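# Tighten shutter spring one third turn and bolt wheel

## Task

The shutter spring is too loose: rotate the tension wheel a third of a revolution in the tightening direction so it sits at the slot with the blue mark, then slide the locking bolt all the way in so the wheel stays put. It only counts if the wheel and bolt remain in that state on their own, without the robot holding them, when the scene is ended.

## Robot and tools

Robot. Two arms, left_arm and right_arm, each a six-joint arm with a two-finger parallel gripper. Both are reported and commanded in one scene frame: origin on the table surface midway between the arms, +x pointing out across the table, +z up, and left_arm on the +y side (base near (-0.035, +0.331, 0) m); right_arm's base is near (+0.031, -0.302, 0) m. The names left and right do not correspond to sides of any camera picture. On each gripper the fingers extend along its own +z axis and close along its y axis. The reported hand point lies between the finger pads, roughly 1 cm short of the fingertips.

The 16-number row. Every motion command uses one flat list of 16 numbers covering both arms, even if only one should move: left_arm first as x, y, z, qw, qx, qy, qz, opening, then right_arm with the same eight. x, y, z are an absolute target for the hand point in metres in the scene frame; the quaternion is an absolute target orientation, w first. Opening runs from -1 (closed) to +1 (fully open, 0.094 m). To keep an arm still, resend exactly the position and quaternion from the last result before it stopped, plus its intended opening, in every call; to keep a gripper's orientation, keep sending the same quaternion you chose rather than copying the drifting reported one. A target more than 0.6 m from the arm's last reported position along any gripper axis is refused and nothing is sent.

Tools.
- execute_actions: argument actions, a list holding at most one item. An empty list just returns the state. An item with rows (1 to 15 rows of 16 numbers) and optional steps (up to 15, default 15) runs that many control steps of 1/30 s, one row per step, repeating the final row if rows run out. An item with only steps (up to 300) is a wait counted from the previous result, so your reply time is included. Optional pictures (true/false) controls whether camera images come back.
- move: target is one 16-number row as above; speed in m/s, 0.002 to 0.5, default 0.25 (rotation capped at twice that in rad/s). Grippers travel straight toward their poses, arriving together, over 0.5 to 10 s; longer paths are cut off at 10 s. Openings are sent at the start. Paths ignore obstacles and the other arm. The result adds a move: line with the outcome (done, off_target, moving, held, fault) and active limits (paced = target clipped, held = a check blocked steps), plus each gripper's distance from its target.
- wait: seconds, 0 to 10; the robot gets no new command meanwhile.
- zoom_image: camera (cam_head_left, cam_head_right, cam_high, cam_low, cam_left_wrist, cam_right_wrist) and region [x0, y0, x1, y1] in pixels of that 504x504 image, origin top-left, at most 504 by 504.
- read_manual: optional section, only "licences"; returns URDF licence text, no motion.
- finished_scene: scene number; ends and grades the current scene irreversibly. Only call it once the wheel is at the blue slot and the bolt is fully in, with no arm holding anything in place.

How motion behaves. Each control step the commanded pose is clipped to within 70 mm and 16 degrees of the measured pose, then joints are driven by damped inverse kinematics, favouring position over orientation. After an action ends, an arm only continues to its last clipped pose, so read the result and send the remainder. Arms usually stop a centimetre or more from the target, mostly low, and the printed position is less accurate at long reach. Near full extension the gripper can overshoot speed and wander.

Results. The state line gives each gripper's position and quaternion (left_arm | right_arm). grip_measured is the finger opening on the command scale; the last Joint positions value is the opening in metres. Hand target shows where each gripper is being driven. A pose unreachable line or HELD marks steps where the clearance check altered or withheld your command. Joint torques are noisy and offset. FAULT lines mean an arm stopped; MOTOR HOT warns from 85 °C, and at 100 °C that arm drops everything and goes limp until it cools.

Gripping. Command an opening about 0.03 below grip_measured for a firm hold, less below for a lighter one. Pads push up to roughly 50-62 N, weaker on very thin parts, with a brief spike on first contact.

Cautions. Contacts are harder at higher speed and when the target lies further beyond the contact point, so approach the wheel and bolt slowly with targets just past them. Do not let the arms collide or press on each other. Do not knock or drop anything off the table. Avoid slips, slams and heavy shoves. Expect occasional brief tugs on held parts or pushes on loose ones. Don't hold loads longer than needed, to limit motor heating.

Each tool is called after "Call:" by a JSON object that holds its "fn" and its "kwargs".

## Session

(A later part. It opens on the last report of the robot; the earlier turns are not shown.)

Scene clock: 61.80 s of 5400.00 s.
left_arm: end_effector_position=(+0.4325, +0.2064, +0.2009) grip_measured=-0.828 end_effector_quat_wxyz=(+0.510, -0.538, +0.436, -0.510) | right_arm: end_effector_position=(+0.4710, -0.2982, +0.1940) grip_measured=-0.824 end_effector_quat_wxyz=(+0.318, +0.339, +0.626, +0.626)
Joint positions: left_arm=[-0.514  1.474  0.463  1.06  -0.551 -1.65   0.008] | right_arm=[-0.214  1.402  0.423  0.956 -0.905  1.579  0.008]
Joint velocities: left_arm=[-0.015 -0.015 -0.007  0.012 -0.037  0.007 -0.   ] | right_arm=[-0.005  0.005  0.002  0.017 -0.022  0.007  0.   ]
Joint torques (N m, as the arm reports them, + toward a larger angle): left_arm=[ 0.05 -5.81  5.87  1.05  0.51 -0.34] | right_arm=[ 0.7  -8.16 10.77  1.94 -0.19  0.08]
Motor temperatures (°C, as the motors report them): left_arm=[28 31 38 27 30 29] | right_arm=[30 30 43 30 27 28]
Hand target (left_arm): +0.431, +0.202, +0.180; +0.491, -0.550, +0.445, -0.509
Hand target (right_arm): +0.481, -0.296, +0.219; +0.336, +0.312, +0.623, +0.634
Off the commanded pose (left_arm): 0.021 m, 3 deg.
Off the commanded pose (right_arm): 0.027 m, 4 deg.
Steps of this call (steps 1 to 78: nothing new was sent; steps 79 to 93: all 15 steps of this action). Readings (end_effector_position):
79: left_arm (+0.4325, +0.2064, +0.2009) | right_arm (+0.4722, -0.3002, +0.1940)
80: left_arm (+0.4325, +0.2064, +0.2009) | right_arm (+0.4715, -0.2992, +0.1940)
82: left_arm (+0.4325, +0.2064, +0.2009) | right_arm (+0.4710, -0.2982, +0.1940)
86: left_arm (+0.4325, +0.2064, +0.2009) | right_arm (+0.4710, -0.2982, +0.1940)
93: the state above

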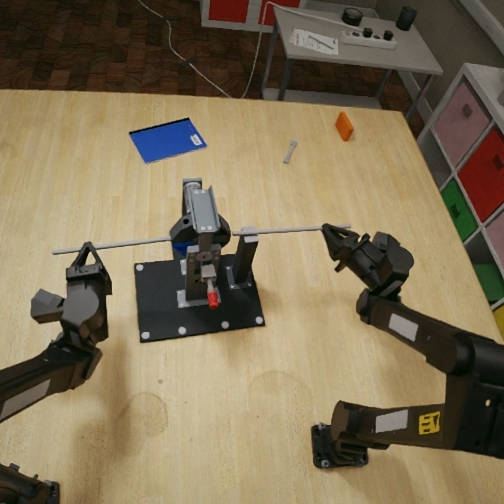

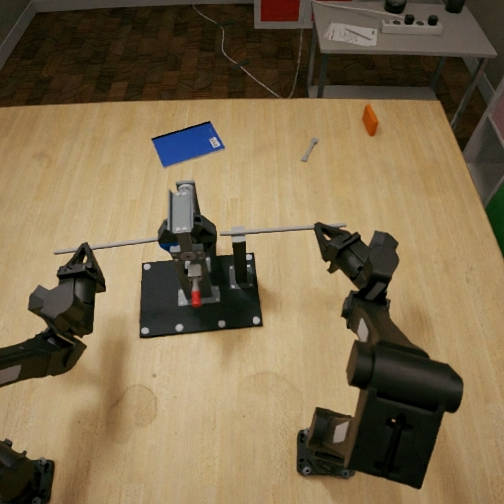

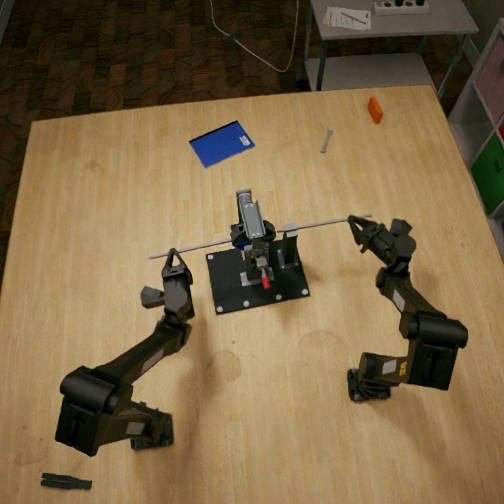

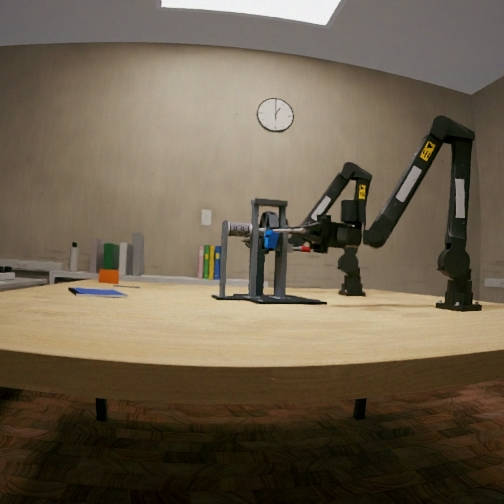

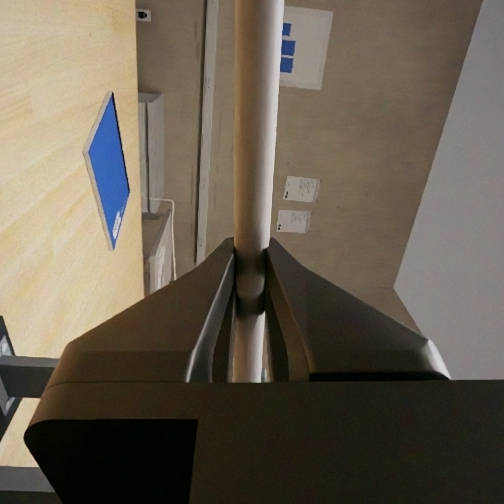

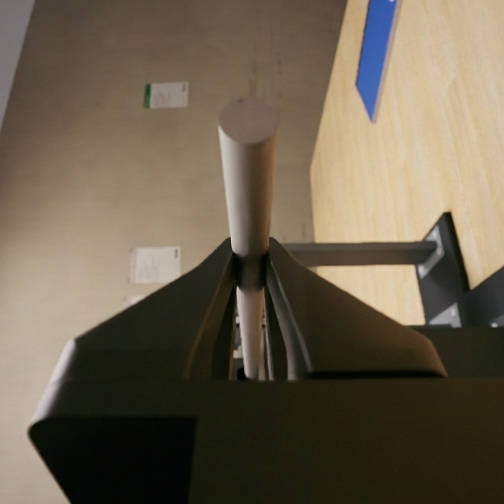

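Call:
{"fn": "execute_actions", "kwargs": {"actions": [{"rows":[[0.432,0.202,0.18,0.491,-0.55,0.445,-0.51,-0.95,0.483,-0.294,0.219,0.326,0.322,0.618,0.639,-0.95]]}]}}

Call:
{"fn": "zoom_image", "kwargs": {"camera": "cam_right_wrist", "region": [210,310,290,390]}}

Scene clock: 65.13 s of 5400.00 s.
left_arm: end_effector_position=(+0.4325, +0.2064, +0.2009) grip_measured=-0.828 end_effector_quat_wxyz=(+0.510, -0.538, +0.436, -0.510) | right_arm: end_effector_position=(+0.4710, -0.2962, +0.1940) grip_measured=-0.824 end_effector_quat_wxyz=(+0.314, +0.341, +0.625, +0.628)
Joint positions: left_arm=[-0.514  1.474  0.463  1.06  -0.551 -1.65   0.008] | right_arm=[-0.209  1.402  0.423  0.956 -0.905  1.59   0.008]
Joint velocities: left_arm=[ 0.015 -0.015 -0.012 -0.002  0.022  0.007  0.   ] | right_arm=[-0.005  0.005 -0.002  0.002  0.007 -0.037  0.   ]
Joint torques (N m, as the arm reports them, + toward a larger angle): left_arm=[ 0.01 -5.81  5.85  1.05  0.5  -0.34] | right_arm=[ 0.76 -8.18 10.88  1.8   0.03  0.25]
Motor temperatures (°C, as the motors report them): left_arm=[28 31 38 27 30 29] | right_arm=[30 30 44 30 27 28]
Hand target (left_arm): +0.431, +0.202, +0.180; +0.491, -0.550, +0.445, -0.509
Hand target (right_arm): +0.482, -0.294, +0.219; +0.326, +0.322, +0.618, +0.639
Off the commanded pose (left_arm): 0.021 m, 3 deg.
Off the commanded pose (right_arm): 0.028 m, 3 deg.
Steps of this call (steps 1 to 85: nothing new was sent; steps 86 to 100: all 15 steps of this action). Readings (end_effector_position):
86: left_arm (+0.4325, +0.2064, +0.2009) | right_arm (+0.4710, -0.2982, +0.1940)
87: left_arm (+0.4325, +0.2064, +0.2009) | right_arm (+0.4710, -0.2979, +0.1940)
89: left_arm (+0.4325, +0.2064, +0.2009) | right_arm (+0.4710, -0.2970, +0.1940)
93: left_arm (+0.4325, +0.2064, +0.2009) | right_arm (+0.4710, -0.2962, +0.1940)
100: the state above

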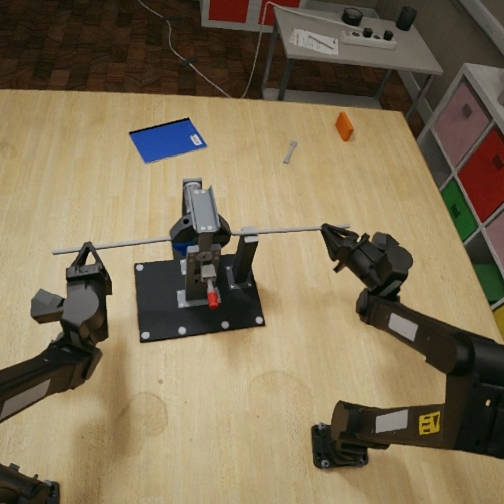

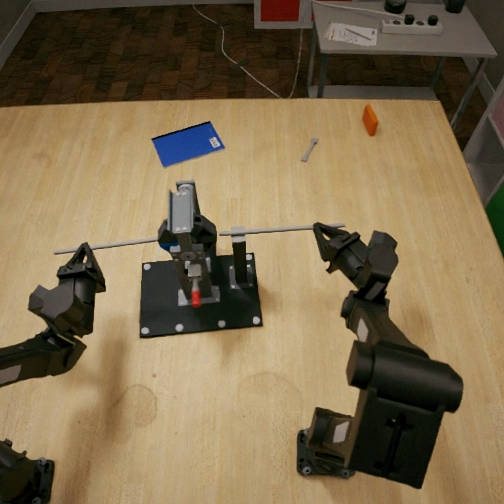

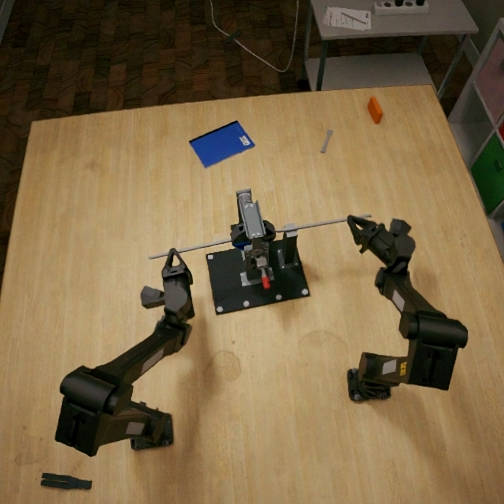

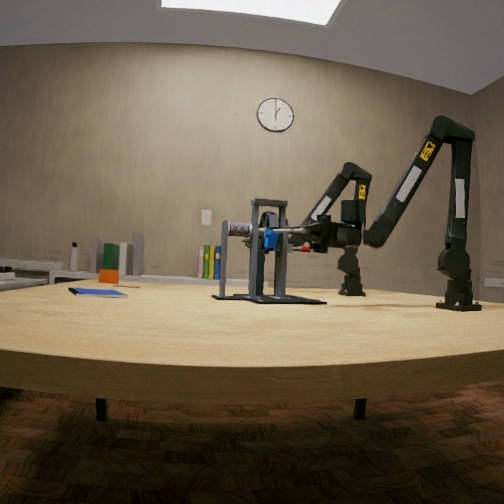

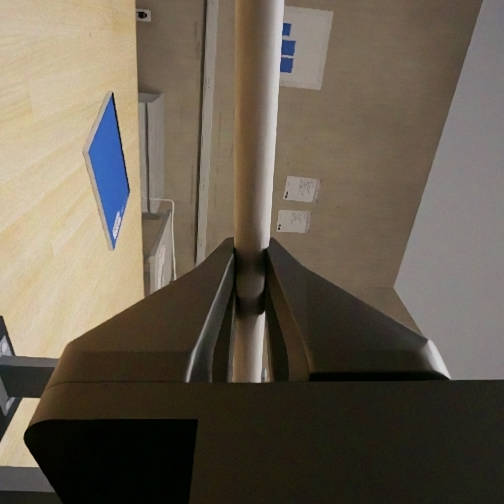

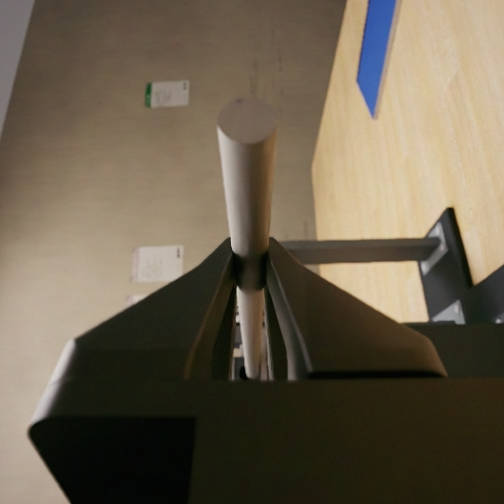

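Region (210, 310, 290, 390) of cam_right_wrist's 504x504 image, scaled by 6.300, with more detail than that image has.

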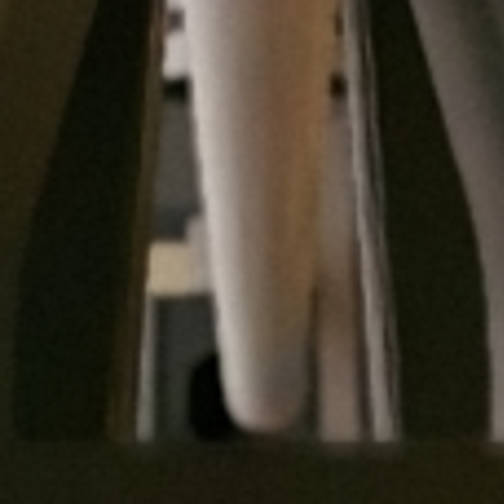

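Call:
{"fn": "execute_actions", "kwargs": {"actions": [{"rows":[[0.432,0.202,0.18,0.491,-0.55,0.445,-0.51,-0.95,0.485,-0.293,0.221,0.323,0.329,0.614,0.641,-0.95]]}]}}

Call:
{"fn": "zoom_image", "kwargs": {"camera": "cam_right_wrist", "region": [210,310,290,390]}}

Scene clock: 68.57 s of 5400.00 s.
left_arm: end_effector_position=(+0.4325, +0.2064, +0.2009) grip_measured=-0.828 end_effector_quat_wxyz=(+0.510, -0.538, +0.436, -0.510) | right_arm: end_effector_position=(+0.4727, -0.2951, +0.1950) grip_measured=-0.824 end_effector_quat_wxyz=(+0.311, +0.347, +0.621, +0.630)
Joint positions: left_arm=[-0.514  1.474  0.463  1.06  -0.551 -1.65   0.008] | right_arm=[-0.202  1.401  0.425  0.956 -0.893  1.607  0.008]
Joint velocities: left_arm=[ 0.005  0.005 -0.007  0.017  0.022  0.066  0.001] | right_arm=[ 0.005 -0.005  0.002  0.012  0.007 -0.022  0.   ]
Joint torques (N m, as the arm reports them, + toward a larger angle): left_arm=[ 0.01 -5.86  5.86  1.06  0.51 -0.34] | right_arm=[ 0.88 -8.63 11.05  1.52  0.07  0.22]
Motor temperatures (°C, as the motors report them): left_arm=[28 31 38 27 30 29] | right_arm=[30 30 44 30 27 28]
Hand target (left_arm): +0.431, +0.202, +0.180; +0.491, -0.550, +0.445, -0.509
Hand target (right_arm): +0.484, -0.293, +0.221; +0.323, +0.329, +0.614, +0.641
Off the commanded pose (left_arm): 0.021 m, 3 deg.
Off the commanded pose (right_arm): 0.029 m, 3 deg.
Steps of this call (steps 1 to 88: nothing new was sent; steps 89 to 103: all 15 steps of this action). Readings (end_effector_position):
89: left_arm (+0.4325, +0.2064, +0.2009) | right_arm (+0.4714, -0.2966, +0.1940)
90: left_arm (+0.4325, +0.2064, +0.2009) | right_arm (+0.4718, -0.2965, +0.1940)
92: left_arm (+0.4325, +0.2064, +0.2009) | right_arm (+0.4724, -0.2959, +0.1944)
96: left_arm (+0.4325, +0.2064, +0.2009) | right_arm (+0.4727, -0.2950, +0.1950)
103: the state above

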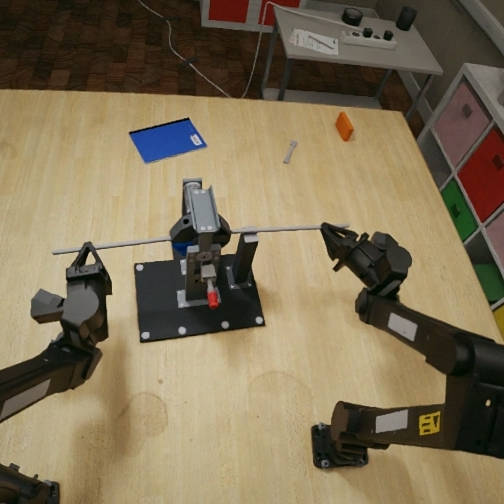

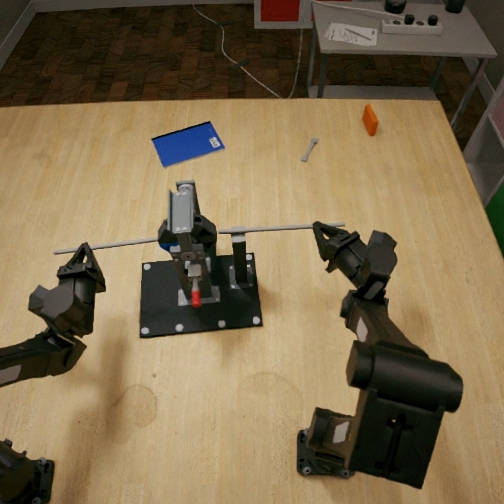

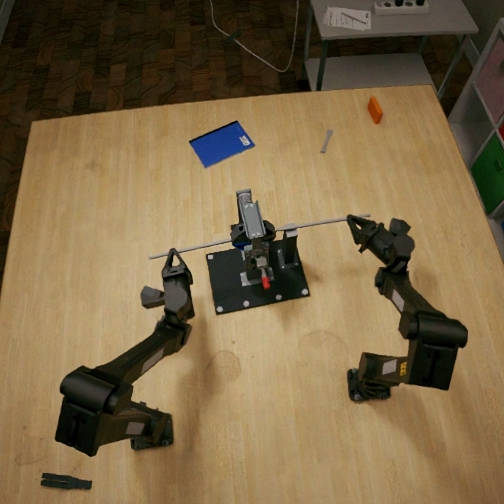

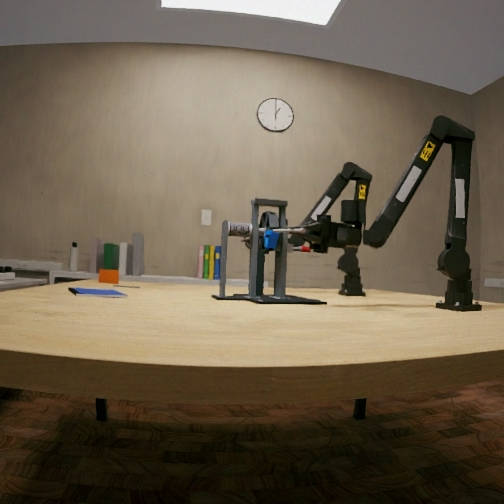

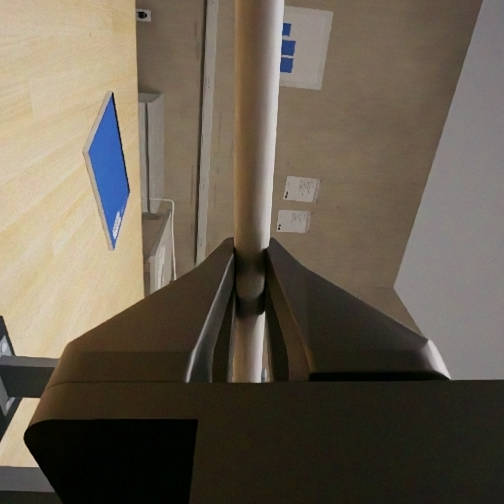

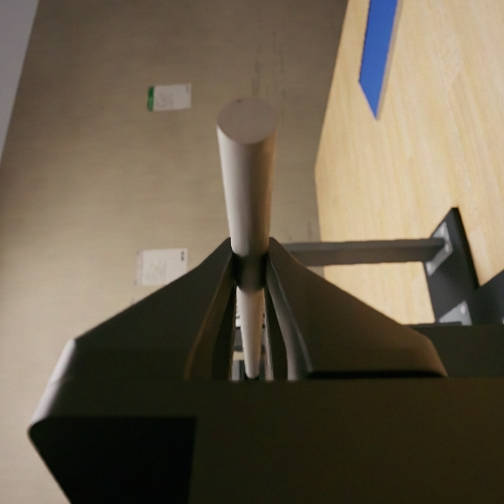

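Region (210, 310, 290, 390) of cam_right_wrist's 504x504 image, scaled by 6.300, with more detail than that image has.

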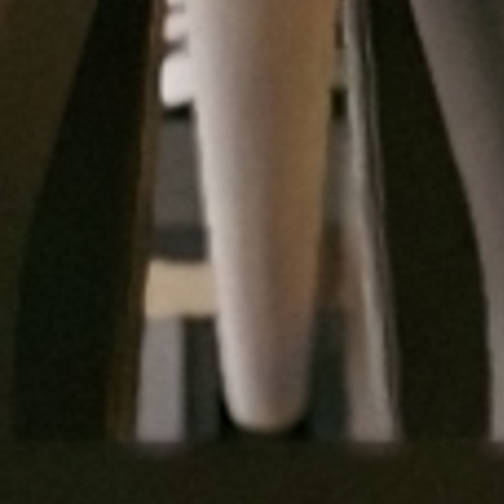

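Call:
{"fn": "execute_actions", "kwargs": {"actions": []}}

Call:
{"fn": "move", "kwargs": {"target": [0.432,0.202,0.18,0.491,-0.55,0.445,-0.51,-0.95,0.482,-0.27,0.221,0.323,0.329,0.614,0.641,-0.95], "speed": 0.03}}

Scene clock: 77.07 s of 5400.00 s.
left_arm: end_effector_position=(+0.4325, +0.2064, +0.2009) grip_measured=-0.828 end_effector_quat_wxyz=(+0.510, -0.538, +0.436, -0.510) | right_arm: end_effector_position=(+0.4727, -0.2951, +0.1950) grip_measured=-0.824 end_effector_quat_wxyz=(+0.311, +0.347, +0.621, +0.630)
Joint positions: left_arm=[-0.514  1.474  0.463  1.06  -0.551 -1.65   0.008] | right_arm=[-0.202  1.401  0.425  0.956 -0.893  1.607  0.008]
Joint velocities: left_arm=[ 0.024 -0.005 -0.007 -0.007  0.037 -0.022 -0.   ] | right_arm=[-0.005  0.005 -0.007 -0.007 -0.037 -0.007  0.   ]
Joint torques (N m, as the arm reports them, + toward a larger angle): left_arm=[ 0.04 -5.82  5.86  1.05  0.51 -0.35] | right_arm=[ 0.89 -8.59 11.05  1.57  0.09  0.24]
Motor temperatures (°C, as the motors report them): left_arm=[28 31 37 27 30 29] | right_arm=[30 30 45 30 27 28]
Hand target (left_arm): +0.431, +0.202, +0.180; +0.491, -0.550, +0.445, -0.509
Hand target (right_arm): +0.484, -0.293, +0.221; +0.323, +0.329, +0.614, +0.641
Off the commanded pose (left_arm): 0.021 m, 3 deg.
Off the commanded pose (right_arm): 0.029 m, 3 deg.
Steps of this call (steps 1 to 90: nothing new was sent; then 5.50 s passed at rest). Readings (end_effector_position):
1: left_arm (+0.4325, +0.2064, +0.2009) | right_arm (+0.4727, -0.2951, +0.1950)
2: left_arm (+0.4325, +0.2064, +0.2009) | right_arm (+0.4727, -0.2951, +0.1950)
4: left_arm (+0.4325, +0.2064, +0.2009) | right_arm (+0.4727, -0.2951, +0.1950)
8: left_arm (+0.4325, +0.2064, +0.2009) | right_arm (+0.4727, -0.2951, +0.1950)
90: the state above

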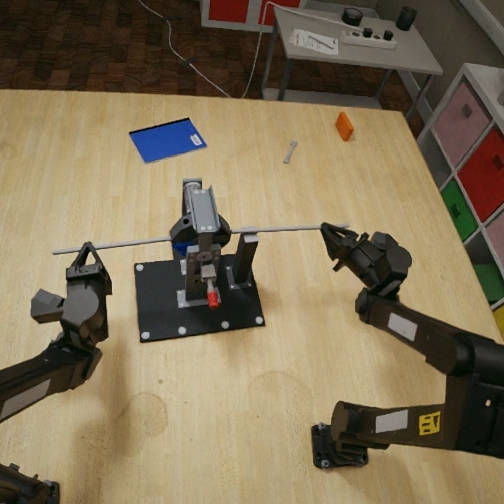

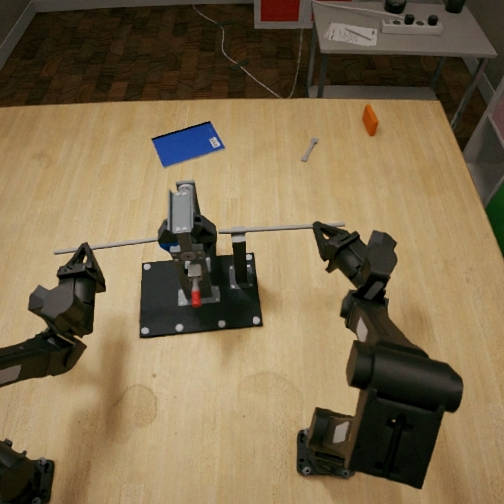

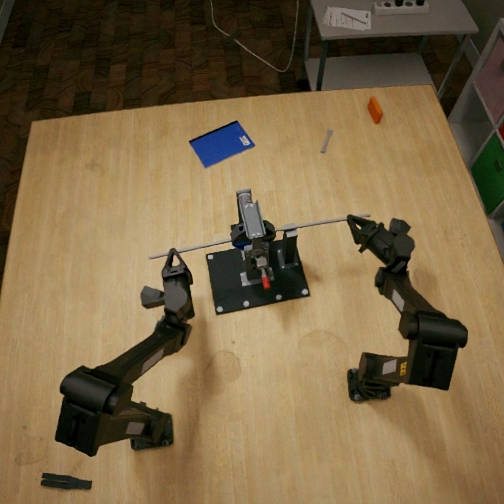

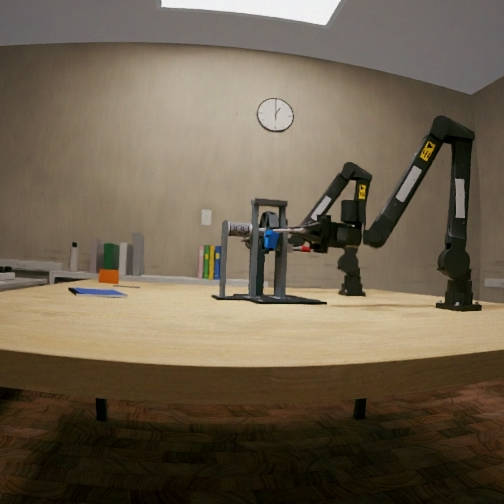

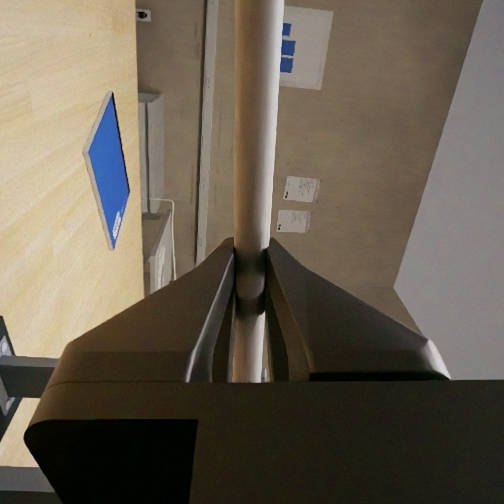

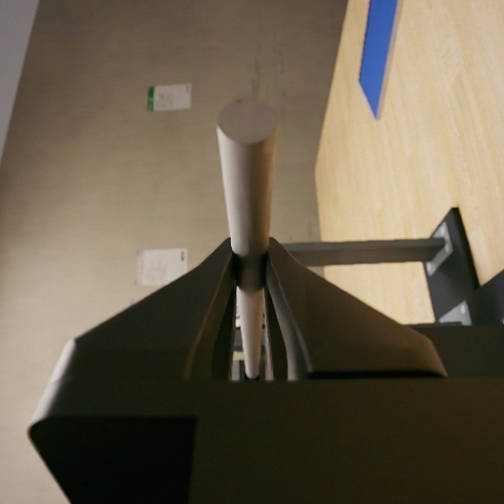

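Scene clock: 78.53 s of 5400.00 s.
left_arm: end_effector_position=(+0.4325, +0.2065, +0.2013) grip_measured=-0.828 end_effector_quat_wxyz=(+0.511, -0.537, +0.436, -0.510) | right_arm: end_effector_position=(+0.4774, -0.2891, +0.2014) grip_measured=-0.824 end_effector_quat_wxyz=(+0.330, +0.355, +0.612, +0.624)
Joint positions: left_arm=[-0.514  1.473  0.463  1.06  -0.551 -1.649  0.008] | right_arm=[-0.164  1.381  0.421  0.956 -0.811  1.607  0.008]
Joint velocities: left_arm=[-0.015 -0.005 -0.002  0.002  0.022  0.051 -0.001] | right_arm=[ 0.005 -0.005 -0.007  0.007 -0.007 -0.051  0.   ]
Joint torques (N m, as the arm reports them, + toward a larger angle): left_arm=[ 0.06 -5.73  5.86  1.05  0.5  -0.36] | right_arm=[ 3.31 -8.33  9.61  1.28 -0.5   0.19]
Motor temperatures (°C, as the motors report them): left_arm=[28 31 37 27 30 29] | right_arm=[30 30 45 30 27 28]
Hand target (left_arm): +0.431, +0.202, +0.180; +0.491, -0.550, +0.445, -0.509
Hand target (right_arm): +0.482, -0.271, +0.220; +0.323, +0.329, +0.615, +0.640
Off the commanded pose (left_arm): 0.022 m, 3 deg.
Off the commanded pose (right_arm): 0.028 m, 4 deg.
move: off_target (left_arm, right_arm)

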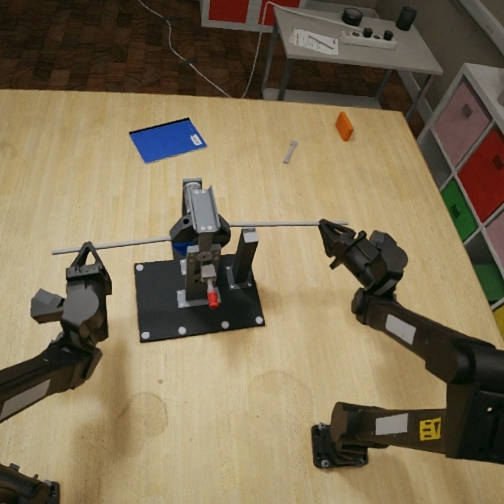

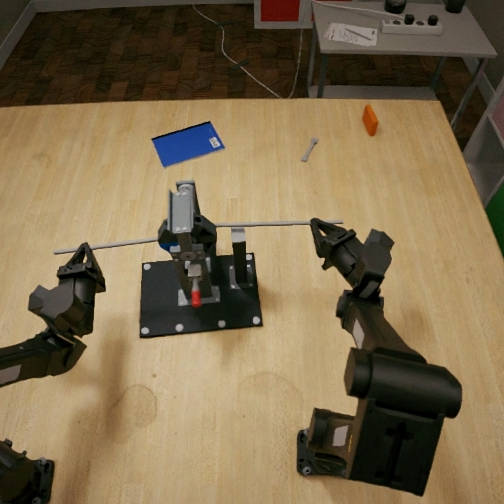

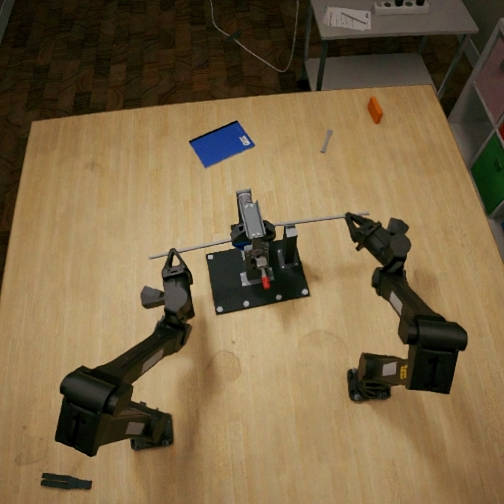

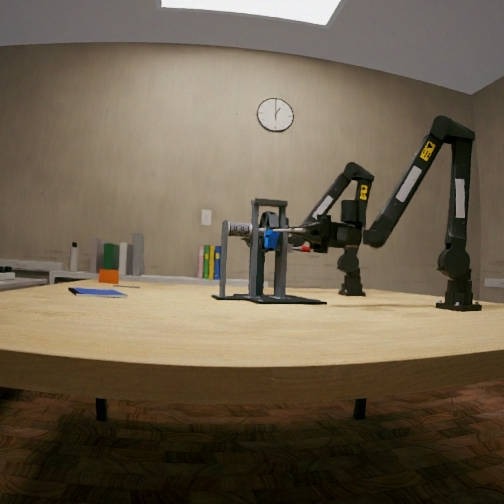

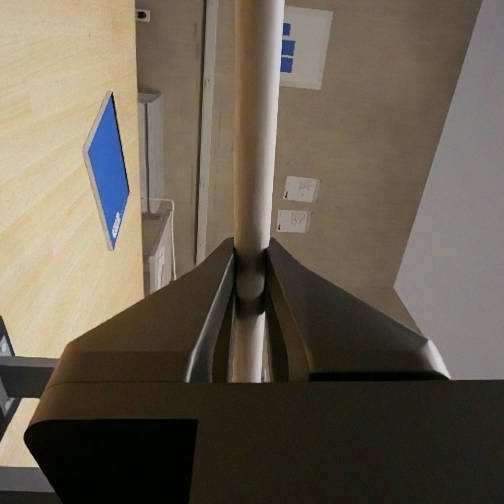

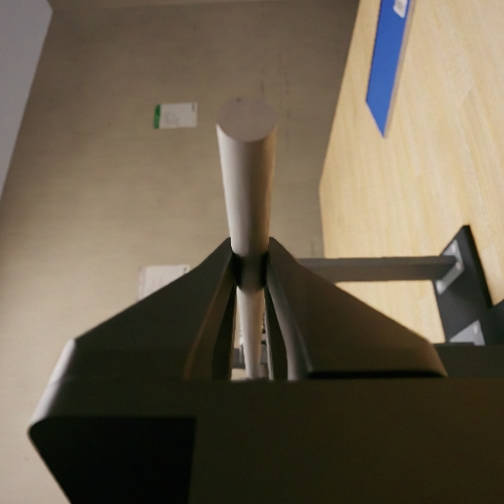

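Call:
{"fn": "move", "kwargs": {"target": [0.432,0.202,0.18,0.491,-0.55,0.445,-0.51,-0.95,0.477,-0.296,0.212,0.317,0.323,0.617,0.644,-0.95], "speed": 0.03}}

Call:
{"fn": "zoom_image", "kwargs": {"camera": "cam_right_wrist", "region": [210,310,290,390]}}

Scene clock: 85.23 s of 5400.00 s.
left_arm: end_effector_position=(+0.4324, +0.2065, +0.2018) grip_measured=-0.828 end_effector_quat_wxyz=(+0.511, -0.537, +0.436, -0.510) | right_arm: end_effector_position=(+0.4687, -0.2897, +0.1955) grip_measured=-0.824 end_effector_quat_wxyz=(+0.305, +0.336, +0.624, +0.636)
Joint positions: left_arm=[-0.514  1.472  0.463  1.06  -0.551 -1.647  0.008] | right_arm=[-0.199  1.404  0.419  0.977 -0.917  1.611  0.008]
Joint velocities: left_arm=[-0.005  0.005 -0.007  0.002  0.095 -0.066 -0.   ] | right_arm=[ 0.005  0.005  0.022  0.017  0.022 -0.051  0.   ]
Joint torques (N m, as the arm reports them, + toward a larger angle): left_arm=[ 0.03 -5.65  5.87  1.05  0.5  -0.39] | right_arm=[-1.42 -7.    9.78  2.41 -0.44  0.24]
Motor temperatures (°C, as the motors report them): left_arm=[28 31 37 27 30 29] | right_arm=[30 30 44 30 28 28]
Hand target (left_arm): +0.431, +0.202, +0.180; +0.491, -0.550, +0.445, -0.509
Hand target (right_arm): +0.477, -0.296, +0.212; +0.317, +0.323, +0.617, +0.644
Off the commanded pose (left_arm): 0.022 m, 3 deg.
Off the commanded pose (right_arm): 0.020 m, 2 deg.
After step 90, 2.13 s passed at rest.
move: off_target (left_arm, right_arm)

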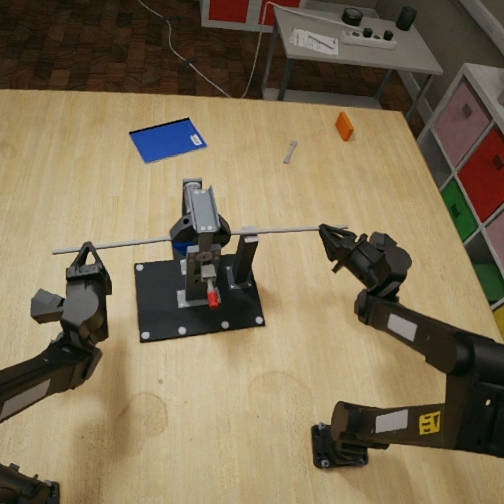

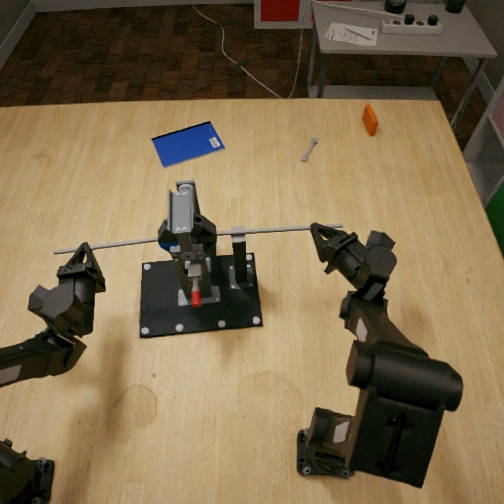

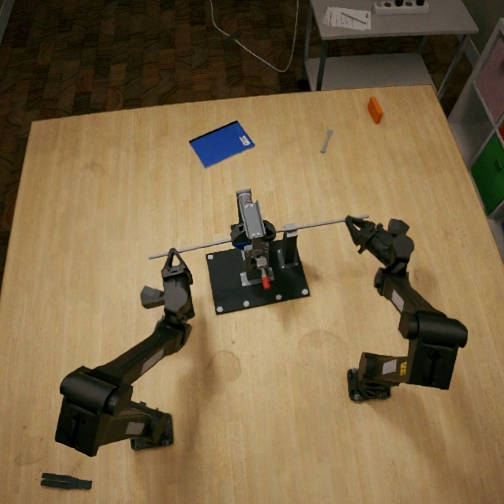

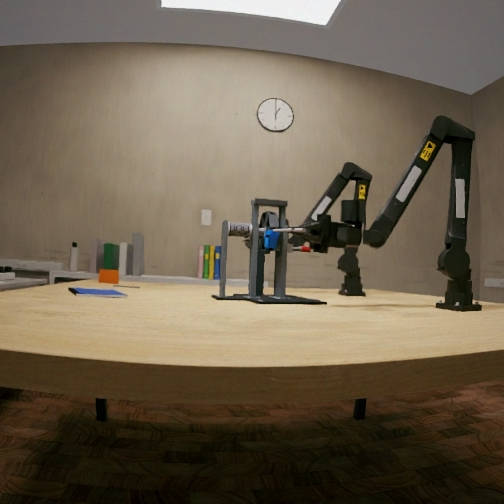

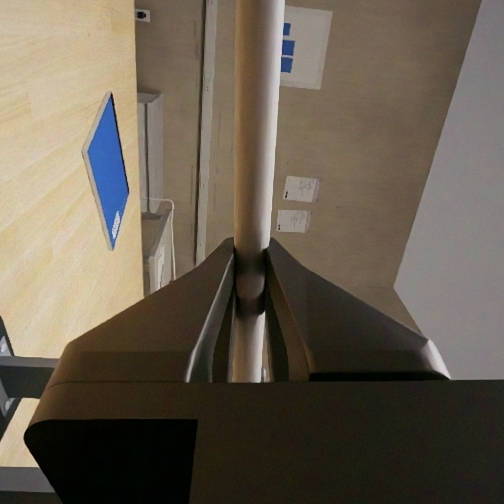

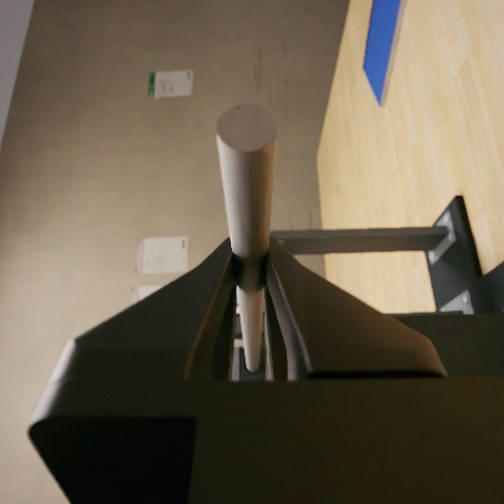

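Region (210, 310, 290, 390) of cam_right_wrist's 504x504 image, scaled by 6.300, with more detail than that image has.

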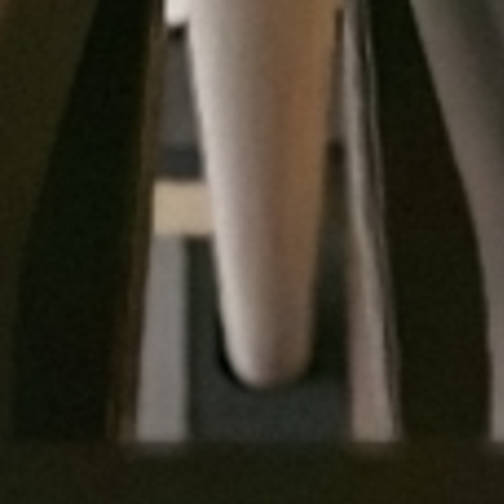

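Tip caught in the hole mouth.

Call:
{"fn": "execute_actions", "kwargs": {"actions": [{"rows":[[0.432,0.202,0.18,0.491,-0.55,0.445,-0.51,-0.95,0.477,-0.29,0.212,0.313,0.319,0.619,0.646,-0.95],[0.432,0.202,0.18,0.491,-0.55,0.445,-0.51,-0.95,0.477,-0.284,0.212,0.309,0.315,0.621,0.648,-0.95],[0.432,0.202,0.18,0.491,-0.55,0.445,-0.51,-0.95,0.477,-0.274,0.212,0.305,0.311,0.623,0.65,-0.95]]}], "pictures": false}}

Call:
{"fn": "move", "kwargs": {"target": [0.432,0.202,0.18,0.491,-0.55,0.445,-0.51,-0.95,0.474,-0.238,0.212,0.305,0.311,0.623,0.65,-0.95], "speed": 0.03}}

Scene clock: 89.30 s of 5400.00 s.
left_arm: end_effector_position=(+0.4324, +0.2065, +0.2018) grip_measured=-0.828 end_effector_quat_wxyz=(+0.511, -0.537, +0.436, -0.511) | right_arm: end_effector_position=(+0.4689, -0.2780, +0.1956) grip_measured=-0.824 end_effector_quat_wxyz=(+0.298, +0.329, +0.628, +0.639)
Joint positions: left_arm=[-0.514  1.472  0.463  1.06  -0.551 -1.648  0.008] | right_arm=[-0.17   1.404  0.419  0.977 -0.91   1.611  0.008]
Joint velocities: left_arm=[-0.005 -0.005 -0.012 -0.017 -0.081  0.081  0.   ] | right_arm=[-0.005 -0.005 -0.002 -0.002 -0.007  0.066 -0.001]
Joint torques (N m, as the arm reports them, + toward a larger angle): left_arm=[ 0.02 -5.64  5.86  1.05  0.5  -0.37] | right_arm=[ 0.75 -7.17  9.69  2.34 -0.18  0.2 ]
Motor temperatures (°C, as the motors report them): left_arm=[28 31 37 27 30 29] | right_arm=[30 30 44 30 28 28]
Hand target (left_arm): +0.431, +0.202, +0.180; +0.491, -0.550, +0.445, -0.509
Hand target (right_arm): +0.477, -0.274, +0.212; +0.305, +0.311, +0.623, +0.649
Off the commanded pose (left_arm): 0.022 m, 3 deg.
Off the commanded pose (right_arm): 0.019 m, 3 deg.
Steps of this call (steps 1 to 90: nothing new was sent; then 0.57 s passed at rest; steps 91 to 105: all 15 steps of this action). Readings (end_effector_position):
91: left_arm (+0.4324, +0.2065, +0.2018) | right_arm (+0.4687, -0.2897, +0.1956)
92: left_arm (+0.4324, +0.2065, +0.2018) | right_arm (+0.4687, -0.2897, +0.1956)
94: left_arm (+0.4324, +0.2065, +0.2018) | right_arm (+0.4691, -0.2875, +0.1956)
98: left_arm (+0.4324, +0.2065, +0.2018) | right_arm (+0.4689, -0.2788, +0.1956)
105: the state above

Scene clock: 91.20 s of 5400.00 s.
left_arm: end_effector_position=(+0.4323, +0.2065, +0.2023) grip_measured=-0.828 end_effector_quat_wxyz=(+0.511, -0.537, +0.436, -0.511) | right_arm: end_effector_position=(+0.4745, -0.2479, +0.1969) grip_measured=-0.824 end_effector_quat_wxyz=(+0.301, +0.329, +0.627, +0.639)
Joint positions: left_arm=[-0.514  1.471  0.463  1.06  -0.551 -1.646  0.008] | right_arm=[-0.07   1.398  0.417  0.977 -0.806  1.611  0.008]
Joint velocities: left_arm=[-0.005 -0.005 -0.017  0.007 -0.037 -0.037 -0.001] | right_arm=[-0.015 -0.005 -0.002  0.002  0.051  0.022 -0.   ]
Joint torques (N m, as the arm reports them, + toward a larger angle): left_arm=[ 0.02 -5.61  5.87  1.03  0.49 -0.37] | right_arm=[ 1.63 -8.7   7.71  1.95 -0.02  0.12]
Motor temperatures (°C, as the motors report them): left_arm=[28 31 37 27 30 29] | right_arm=[30 30 44 30 28 28]
Hand target (left_arm): +0.431, +0.202, +0.180; +0.491, -0.550, +0.445, -0.509
Hand target (right_arm): +0.474, -0.238, +0.211; +0.305, +0.311, +0.624, +0.649
Off the commanded pose (left_arm): 0.023 m, 3 deg.
Off the commanded pose (right_arm): 0.018 m, 3 deg.
move: off_target (left_arm, right_arm)

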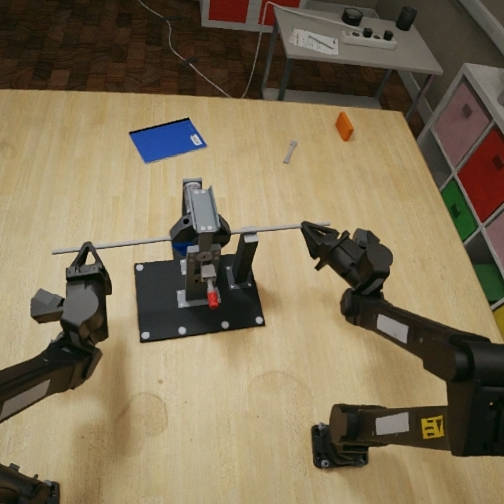

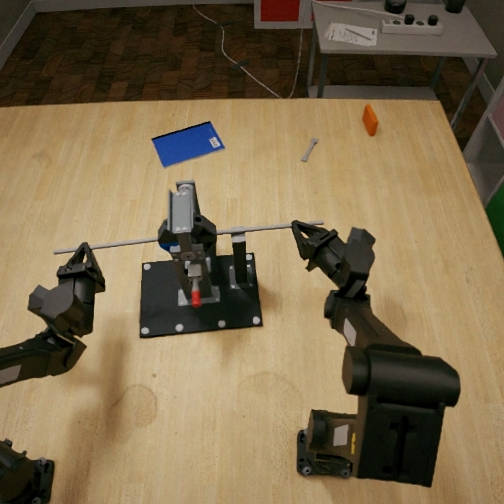

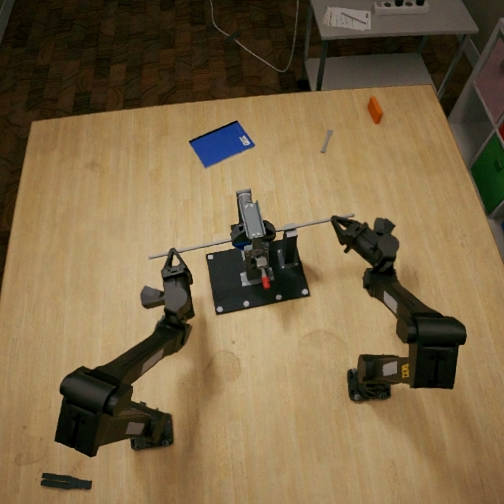

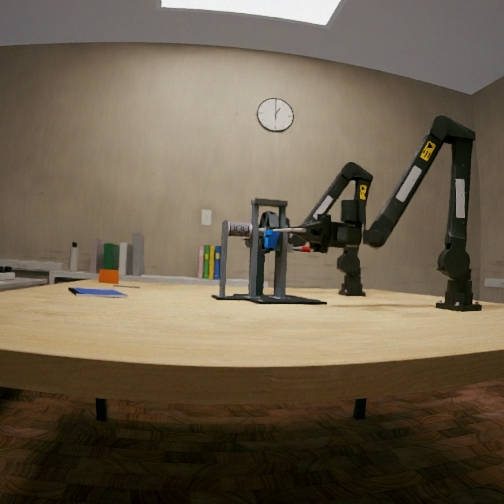

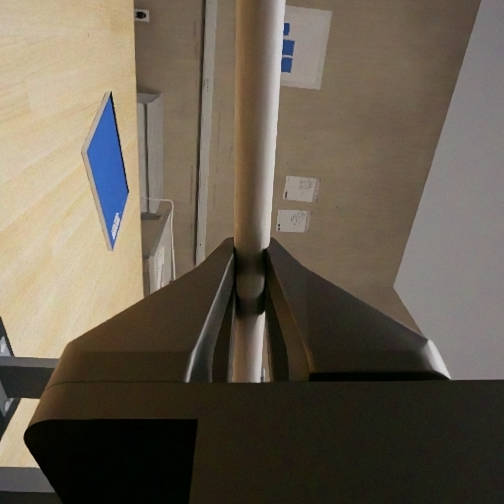

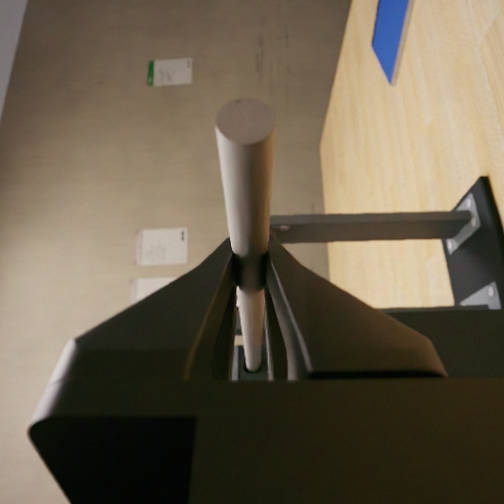

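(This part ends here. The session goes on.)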